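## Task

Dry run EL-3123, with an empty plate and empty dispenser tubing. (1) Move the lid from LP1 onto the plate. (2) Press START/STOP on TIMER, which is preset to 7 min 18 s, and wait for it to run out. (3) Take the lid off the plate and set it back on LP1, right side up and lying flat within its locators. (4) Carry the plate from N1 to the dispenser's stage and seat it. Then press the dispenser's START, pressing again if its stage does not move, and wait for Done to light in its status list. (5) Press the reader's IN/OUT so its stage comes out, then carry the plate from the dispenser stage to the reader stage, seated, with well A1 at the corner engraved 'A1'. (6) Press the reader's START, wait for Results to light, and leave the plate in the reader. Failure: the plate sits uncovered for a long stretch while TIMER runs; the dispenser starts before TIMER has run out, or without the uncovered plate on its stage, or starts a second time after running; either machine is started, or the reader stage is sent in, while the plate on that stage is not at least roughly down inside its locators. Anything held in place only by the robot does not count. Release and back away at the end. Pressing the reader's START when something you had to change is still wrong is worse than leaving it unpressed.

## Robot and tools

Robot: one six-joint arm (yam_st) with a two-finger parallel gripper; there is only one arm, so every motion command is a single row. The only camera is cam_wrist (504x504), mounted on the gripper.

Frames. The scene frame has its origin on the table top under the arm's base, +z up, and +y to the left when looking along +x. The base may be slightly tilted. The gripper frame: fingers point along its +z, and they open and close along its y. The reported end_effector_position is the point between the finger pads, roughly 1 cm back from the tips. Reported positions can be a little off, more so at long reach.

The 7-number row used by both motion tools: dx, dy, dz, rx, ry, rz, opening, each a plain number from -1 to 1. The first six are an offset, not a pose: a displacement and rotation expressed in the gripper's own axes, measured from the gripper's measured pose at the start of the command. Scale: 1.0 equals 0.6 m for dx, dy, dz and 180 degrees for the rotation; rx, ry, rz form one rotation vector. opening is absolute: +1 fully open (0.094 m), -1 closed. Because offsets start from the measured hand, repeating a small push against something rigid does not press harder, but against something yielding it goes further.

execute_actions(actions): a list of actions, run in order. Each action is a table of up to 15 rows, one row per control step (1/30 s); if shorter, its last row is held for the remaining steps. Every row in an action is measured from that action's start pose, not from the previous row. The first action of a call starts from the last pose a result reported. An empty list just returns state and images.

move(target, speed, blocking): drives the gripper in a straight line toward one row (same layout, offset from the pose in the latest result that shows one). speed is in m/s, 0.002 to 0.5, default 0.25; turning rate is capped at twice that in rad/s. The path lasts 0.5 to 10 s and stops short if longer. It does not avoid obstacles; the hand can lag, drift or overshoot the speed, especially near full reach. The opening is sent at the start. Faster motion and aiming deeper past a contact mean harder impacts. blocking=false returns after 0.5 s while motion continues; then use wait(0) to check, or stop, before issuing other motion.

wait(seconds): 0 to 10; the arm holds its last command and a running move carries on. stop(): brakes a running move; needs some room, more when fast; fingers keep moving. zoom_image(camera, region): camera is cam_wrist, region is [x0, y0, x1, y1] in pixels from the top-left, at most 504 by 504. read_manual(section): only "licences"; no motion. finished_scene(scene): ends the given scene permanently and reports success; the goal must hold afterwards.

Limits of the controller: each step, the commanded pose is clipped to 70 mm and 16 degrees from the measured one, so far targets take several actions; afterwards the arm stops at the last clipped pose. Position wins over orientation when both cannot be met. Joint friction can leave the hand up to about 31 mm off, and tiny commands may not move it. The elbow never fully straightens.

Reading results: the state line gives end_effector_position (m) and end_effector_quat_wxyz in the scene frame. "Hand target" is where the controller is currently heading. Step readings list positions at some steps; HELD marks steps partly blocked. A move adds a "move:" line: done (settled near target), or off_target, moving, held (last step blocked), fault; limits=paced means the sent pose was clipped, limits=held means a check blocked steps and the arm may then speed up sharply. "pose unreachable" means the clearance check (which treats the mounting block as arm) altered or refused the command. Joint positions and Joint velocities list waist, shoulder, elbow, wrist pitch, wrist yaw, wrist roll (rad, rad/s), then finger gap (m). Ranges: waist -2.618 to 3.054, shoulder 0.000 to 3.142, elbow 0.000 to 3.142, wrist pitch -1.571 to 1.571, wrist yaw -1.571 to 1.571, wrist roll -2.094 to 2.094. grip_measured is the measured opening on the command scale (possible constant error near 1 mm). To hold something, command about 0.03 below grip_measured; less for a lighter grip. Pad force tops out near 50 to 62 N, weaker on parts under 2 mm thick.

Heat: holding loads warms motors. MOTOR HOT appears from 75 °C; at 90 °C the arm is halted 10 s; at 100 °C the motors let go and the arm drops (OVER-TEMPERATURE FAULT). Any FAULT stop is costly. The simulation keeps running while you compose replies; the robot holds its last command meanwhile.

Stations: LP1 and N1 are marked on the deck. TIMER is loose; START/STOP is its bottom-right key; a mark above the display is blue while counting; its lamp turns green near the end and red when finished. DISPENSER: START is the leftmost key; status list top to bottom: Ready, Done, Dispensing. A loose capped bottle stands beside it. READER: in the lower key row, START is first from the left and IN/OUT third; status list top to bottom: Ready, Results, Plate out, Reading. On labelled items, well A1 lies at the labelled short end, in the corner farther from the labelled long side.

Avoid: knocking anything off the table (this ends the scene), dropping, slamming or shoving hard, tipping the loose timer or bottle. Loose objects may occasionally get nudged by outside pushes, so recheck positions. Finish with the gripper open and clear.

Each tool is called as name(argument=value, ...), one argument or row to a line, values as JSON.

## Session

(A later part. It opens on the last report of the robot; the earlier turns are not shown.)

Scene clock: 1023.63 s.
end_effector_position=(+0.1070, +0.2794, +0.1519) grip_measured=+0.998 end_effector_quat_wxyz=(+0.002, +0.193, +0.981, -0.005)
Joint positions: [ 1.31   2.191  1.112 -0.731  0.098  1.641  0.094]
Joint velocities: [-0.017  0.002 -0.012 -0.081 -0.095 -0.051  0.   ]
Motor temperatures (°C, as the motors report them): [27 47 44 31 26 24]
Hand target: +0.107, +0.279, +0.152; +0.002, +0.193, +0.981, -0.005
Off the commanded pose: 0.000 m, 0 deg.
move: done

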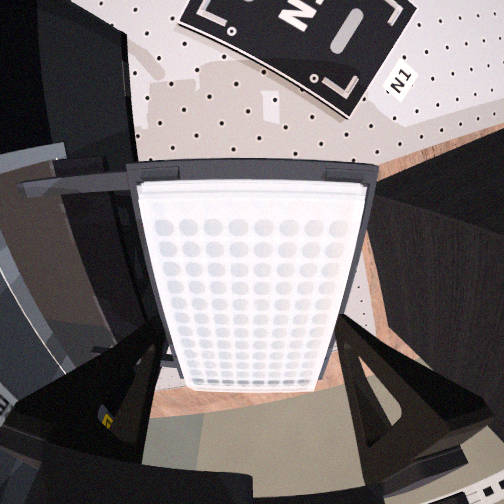

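move(
  target=[0,0.012,-0.1,0,0,0,1],
  speed=0.04,
)

move(
  target=[0.15,0,-0.04,0,0,0,1],
  speed=0.08,
)

zoom_image(
  camera="cam_wrist",
  region=[100,0,400,300],
)

Scene clock: 1032.07 s.
end_effector_position=(+0.1119, +0.2797, +0.2006) grip_measured=+0.998 end_effector_quat_wxyz=(+0.001, +0.195, +0.981, -0.018)
Joint positions: [ 1.31   2.127  1.244 -0.953  0.098  1.649  0.094]
Joint velocities: [ 0.002 -0.012 -0.012 -0.066 -0.022  0.095 -0.   ]
Motor temperatures (°C, as the motors report them): [27 48 43 31 26 24]
Hand target: +0.108, +0.286, +0.211; +0.002, +0.193, +0.981, -0.005
Off the commanded pose: 0.013 m, 2 deg.
move: off_target

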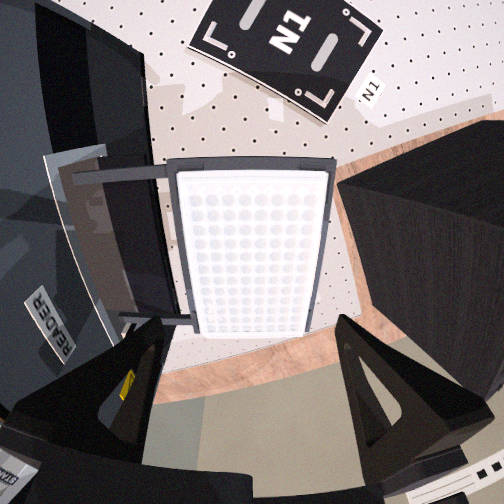

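Scene clock: 1033.63 s.
end_effector_position=(+0.0347, +0.3123, +0.2248) grip_measured=+0.998 end_effector_quat_wxyz=(+0.007, +0.195, +0.981, -0.012)
Joint positions: [ 1.555  2.155  1.362 -1.048  0.045  1.883  0.094]
Joint velocities: [0.002 0.002 0.012 0.007 0.037 0.051 0.001]
Motor temperatures (°C, as the motors report them): [27 48 44 31 26 24]
Hand target: +0.031, +0.314, +0.222; +0.005, +0.197, +0.980, -0.020
Off the commanded pose: 0.007 m, 1 deg.
move: done

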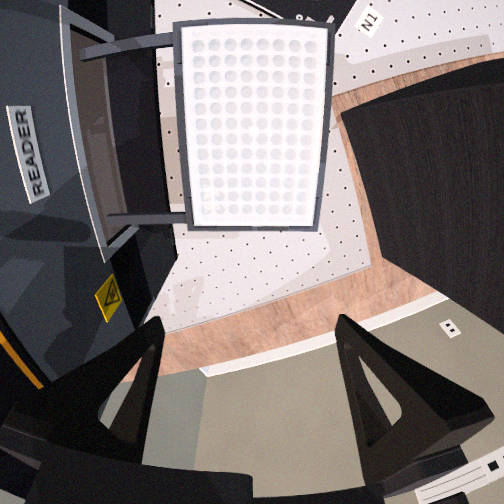

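Region (100, 0, 400, 300) of cam_wrist's 504x504 image, scaled by 1.680, with more detail than that image has.

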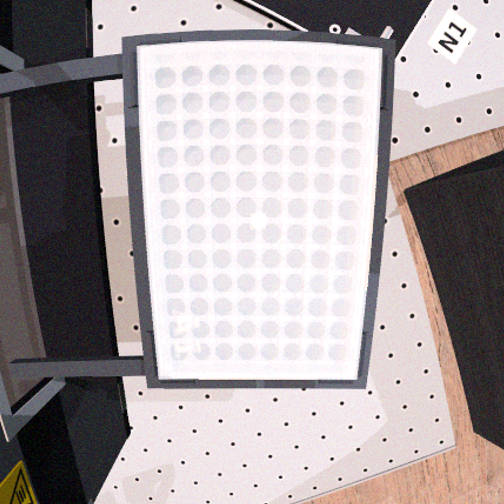

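move(
  target=[-0.127,-0.03,-0.125,0,0,-0.505,-1],
  speed=0.2,
)

move(
  target=[0,0,0,0,-0.37,0,-1],
  speed=0.2,
)

Scene clock: 1042.83 s.
end_effector_position=(+0.0887, +0.2680, +0.2908) grip_measured=-0.997 end_effector_quat_wxyz=(-0.016, -0.564, +0.826, -0.018)
Joint positions: [ 1.389  1.992  1.433 -1.295  0.08   0.134  0.   ]
Joint velocities: [-0.007  0.007 -0.022  0.022  0.066 -0.022 -0.   ]
Motor temperatures (°C, as the motors report them): [27 48 44 30 26 24]
Hand target: +0.095, +0.268, +0.301; -0.005, -0.563, +0.827, -0.010
Off the commanded pose: 0.014 m, 1 deg.
move: off_target

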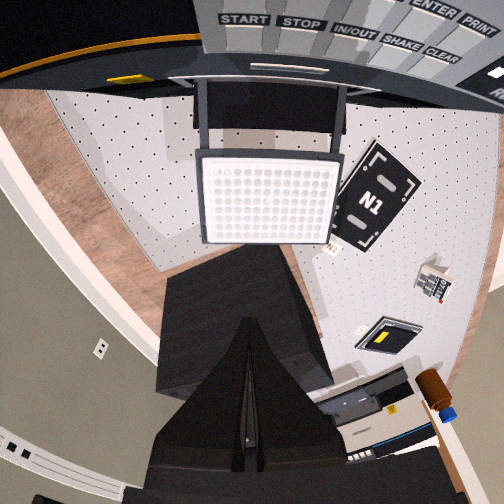

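Scene clock: 1046.50 s.
end_effector_position=(+0.0927, +0.2723, +0.2883) grip_measured=-0.997 end_effector_quat_wxyz=(+0.439, -0.482, +0.698, +0.296)
Joint positions: [1.44  1.218 0.238 0.29  0.189 0.012 0.   ]
Joint velocities: [ 0.012 -0.007  0.002 -0.022 -0.037  0.022  0.001]
Motor temperatures (°C, as the motors report them): [27 48 44 31 26 24]
Hand target: +0.089, +0.270, +0.286; +0.442, -0.489, +0.693, +0.294
Off the commanded pose: 0.006 m, 0 deg.
move: done

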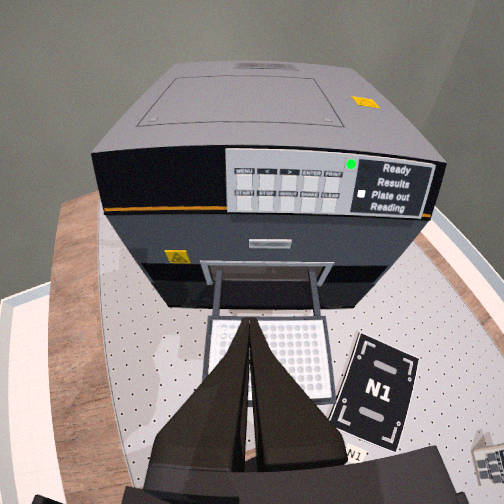

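move(
  target=[-0.06,0.005,0.135,0,0,0,-1],
  speed=0.06,
)

Scene clock: 1053.07 s.
end_effector_position=(+0.1173, +0.3501, +0.2864) grip_measured=-0.997 end_effector_quat_wxyz=(+0.435, -0.484, +0.699, +0.296)
Joint positions: [ 1.4    1.671  0.487  0.492  0.154 -0.012  0.   ]
Joint velocities: [-0.007 -0.017 -0.022 -0.007 -0.007  0.022  0.   ]
Motor temperatures (°C, as the motors report them): [27 46 44 33 26 24]
Hand target: +0.123, +0.355, +0.288; +0.439, -0.482, +0.698, +0.297
Off the commanded pose: 0.008 m, 0 deg.
move: done

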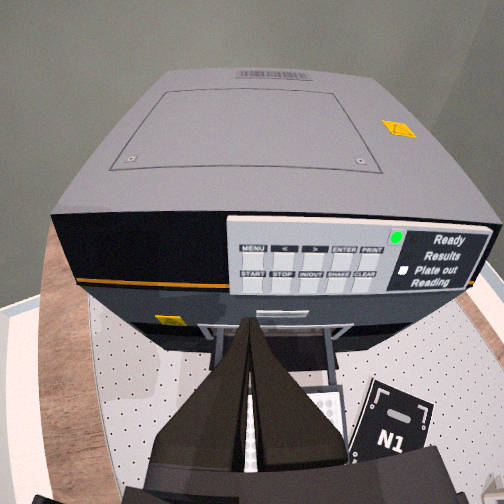

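move(
  target=[0.004,-0.01,0.045,0,0,0,-1],
  speed=0.03,
)

Scene clock: 1055.80 s.
end_effector_position=(+0.1259, +0.3640, +0.2714) grip_measured=-0.997 end_effector_quat_wxyz=(+0.431, -0.486, +0.701, +0.295)
Joint positions: [ 1.375  1.787  0.522  0.563  0.132 -0.026  0.   ]
Joint velocities: [-0.007  0.002  0.002 -0.022 -0.066 -0.007 -0.   ]
Motor temperatures (°C, as the motors report them): [27 46 45 34 26 24]
Hand target: +0.131, +0.369, +0.273; +0.435, -0.484, +0.699, +0.296
Off the commanded pose: 0.008 m, 1 deg.
move: done

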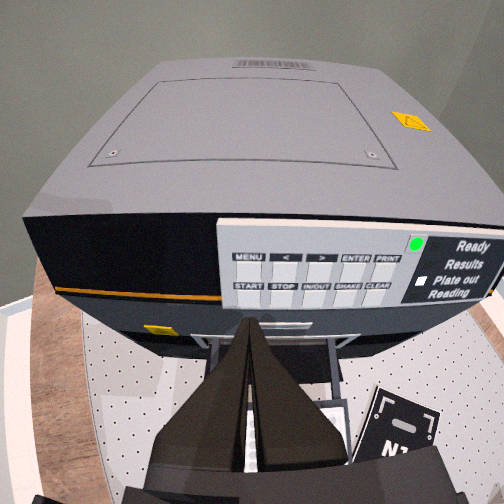

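move(
  target=[-0.025,-0.004,0.085,0,0,0,-1],
  speed=0.02,
)

Scene clock: 1061.90 s.
end_effector_position=(+0.1300, +0.3821, +0.2671) grip_measured=-0.997 end_effector_quat_wxyz=(+0.426, -0.492, +0.702, +0.289)
Joint positions: [ 1.375  1.864  0.6    0.546  0.131 -0.033  0.   ]
Joint velocities: [-0.002 -0.012 -0.007  0.051  0.022  0.037 -0.001]
Motor temperatures (°C, as the motors report them): [27 45 45 35 26 24]
Hand target: +0.146, +0.406, +0.264; +0.431, -0.486, +0.701, +0.295
Off the commanded pose: 0.035 m, 1 deg.
move: off_target

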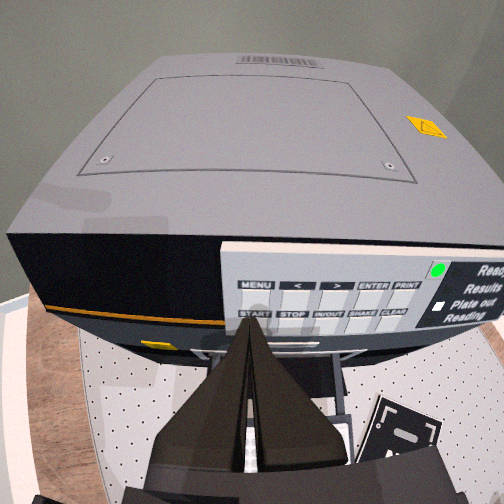

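Contact landed on the label, slightly high and left; backing off and re-aiming.

move(
  target=[0.02,-0.012,-0.03,0,0,0,-1],
  speed=0.03,
)

Scene clock: 1064.90 s.
end_effector_position=(+0.1238, +0.3649, +0.2615) grip_measured=-0.997 end_effector_quat_wxyz=(+0.420, -0.496, +0.703, +0.288)
Joint positions: [ 1.376  1.814  0.53   0.553  0.125 -0.034  0.   ]
Joint velocities: [ 0.002  0.002 -0.017  0.066  0.007  0.022 -0.   ]
Motor temperatures (°C, as the motors report them): [27 44 46 36 26 24]
Hand target: +0.129, +0.360, +0.264; +0.426, -0.492, +0.702, +0.289
Off the commanded pose: 0.009 m, 1 deg.
move: done

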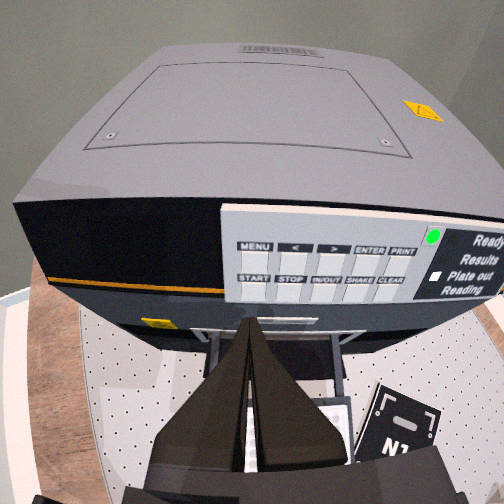

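move(
  target=[0,-0.018,0,0,0,0,-1],
  speed=0.02,
)

move(
  target=[-0.045,-0.004,0.078,0,0,0,-1],
  speed=0.02,
)

Scene clock: 1068.53 s.
end_effector_position=(+0.1304, +0.3629, +0.2606) grip_measured=-0.997 end_effector_quat_wxyz=(+0.419, -0.496, +0.704, +0.288)
Joint positions: [ 1.349  1.814  0.53   0.553  0.105 -0.049  0.   ]
Joint velocities: [ 0.012  0.007  0.007  0.066  0.007  0.051 -0.001]
Motor temperatures (°C, as the motors report them): [27 45 46 36 26 24]
Hand target: +0.134, +0.361, +0.262; +0.420, -0.496, +0.703, +0.288
Off the commanded pose: 0.004 m, 0 deg.
move: done

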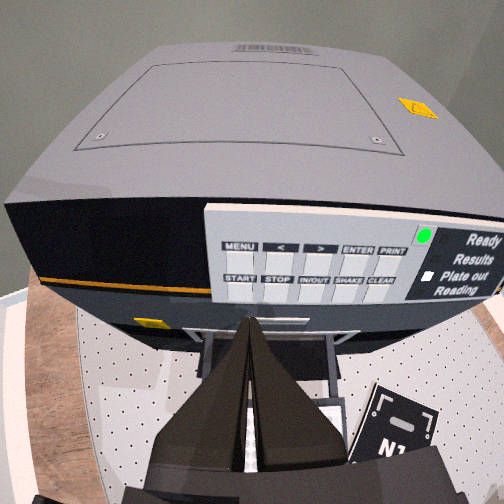

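Scene clock: 1071.47 s.
end_effector_position=(+0.1357, +0.3783, +0.2641) grip_measured=-0.997 end_effector_quat_wxyz=(+0.406, -0.503, +0.711, +0.277)
Joint positions: [ 1.349  1.848  0.632  0.446  0.107 -0.05   0.   ]
Joint velocities: [ 0.022 -0.012  0.037  0.007  0.022 -0.037 -0.001]
Motor temperatures (°C, as the motors report them): [27 44 47 36 26 24]
Hand target: +0.150, +0.406, +0.264; +0.419, -0.496, +0.704, +0.288
Off the commanded pose: 0.038 m, 2 deg.
move: off_target

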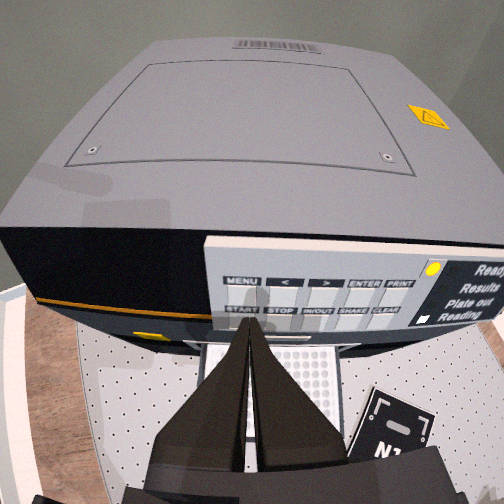

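move(
  target=[0.03,0,-0.15,0,0,0,-1],
  speed=0.08,
)

wait(
  seconds=10,
)

wait(
  seconds=10,
)

wait(
  seconds=10,
)

Scene clock: 1077.33 s.
end_effector_position=(+0.1097, +0.3032, +0.2959) grip_measured=-0.997 end_effector_quat_wxyz=(+0.410, -0.501, +0.710, +0.278)
Joint positions: [ 1.383  1.396  0.428  0.204  0.135 -0.028  0.   ]
Joint velocities: [-0.002  0.002  0.002 -0.051 -0.037 -0.022 -0.001]
Motor temperatures (°C, as the motors report them): [27 43 48 38 26 24]
Hand target: +0.105, +0.298, +0.292; +0.406, -0.503, +0.711, +0.276
Off the commanded pose: 0.007 m, 1 deg.
move: done

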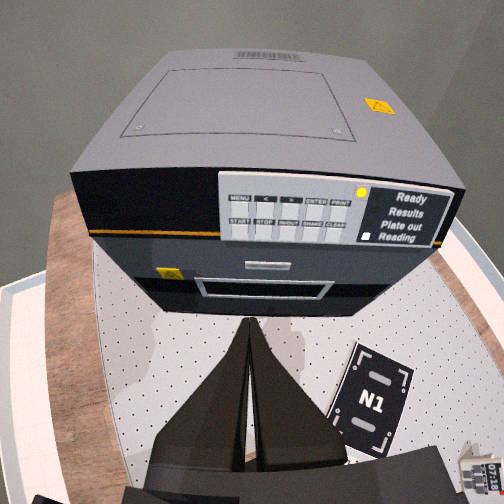

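Scene clock: 1087.33 s.
end_effector_position=(+0.1096, +0.3030, +0.2956) grip_measured=-0.997 end_effector_quat_wxyz=(+0.410, -0.501, +0.710, +0.277)
Joint positions: [ 1.383  1.396  0.428  0.203  0.135 -0.028  0.   ]
Joint velocities: [ 0.012 -0.002  0.002  0.022 -0.037 -0.022 -0.001]
Motor temperatures (°C, as the motors report them): [27 43 47 38 26 24]
Hand target: +0.105, +0.298, +0.292; +0.406, -0.503, +0.711, +0.276
Off the commanded pose: 0.007 m, 0 deg.
wait: 10.00 s; at rest by 0.17 s

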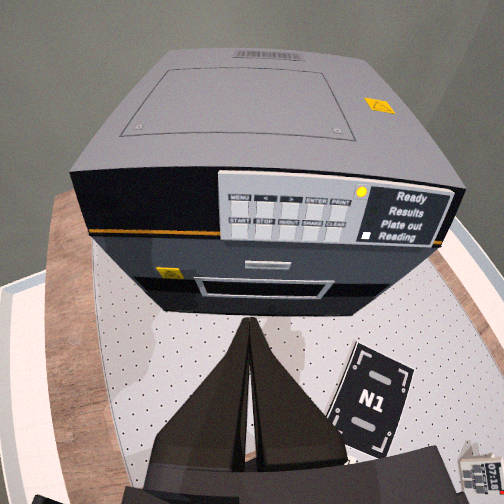

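Scene clock: 1097.33 s.
end_effector_position=(+0.1096, +0.3030, +0.2956) grip_measured=-0.997 end_effector_quat_wxyz=(+0.410, -0.501, +0.710, +0.277)
Joint positions: [ 1.383  1.396  0.428  0.203  0.135 -0.028  0.   ]
Joint velocities: [-0.027 -0.002  0.007 -0.037 -0.022 -0.007  0.001]
Motor temperatures (°C, as the motors report them): [27 42 47 38 26 24]
Hand target: +0.105, +0.298, +0.292; +0.406, -0.503, +0.711, +0.276
Off the commanded pose: 0.007 m, 0 deg.
wait: 10.00 s; at rest by 0.17 s

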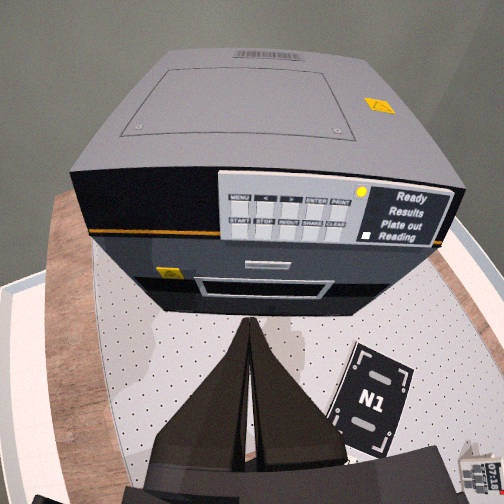

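Scene clock: 1107.33 s.
end_effector_position=(+0.1096, +0.3030, +0.2956) grip_measured=-0.997 end_effector_quat_wxyz=(+0.410, -0.501, +0.710, +0.277)
Joint positions: [ 1.383  1.396  0.428  0.203  0.135 -0.028  0.   ]
Joint velocities: [ 0.002  0.007  0.007 -0.007  0.007  0.007 -0.   ]
Motor temperatures (°C, as the motors report them): [27 42 46 38 26 24]
Hand target: +0.105, +0.298, +0.292; +0.406, -0.503, +0.711, +0.276
Off the commanded pose: 0.007 m, 0 deg.
wait: 10.00 s; at rest by 0.17 s

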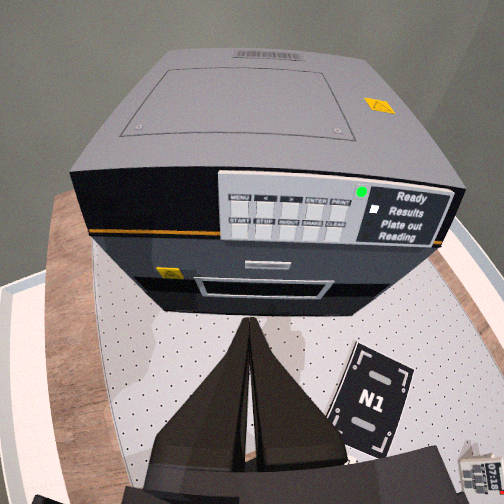

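finished_scene(
  scene=2,
)

The scene is finished: the task was done.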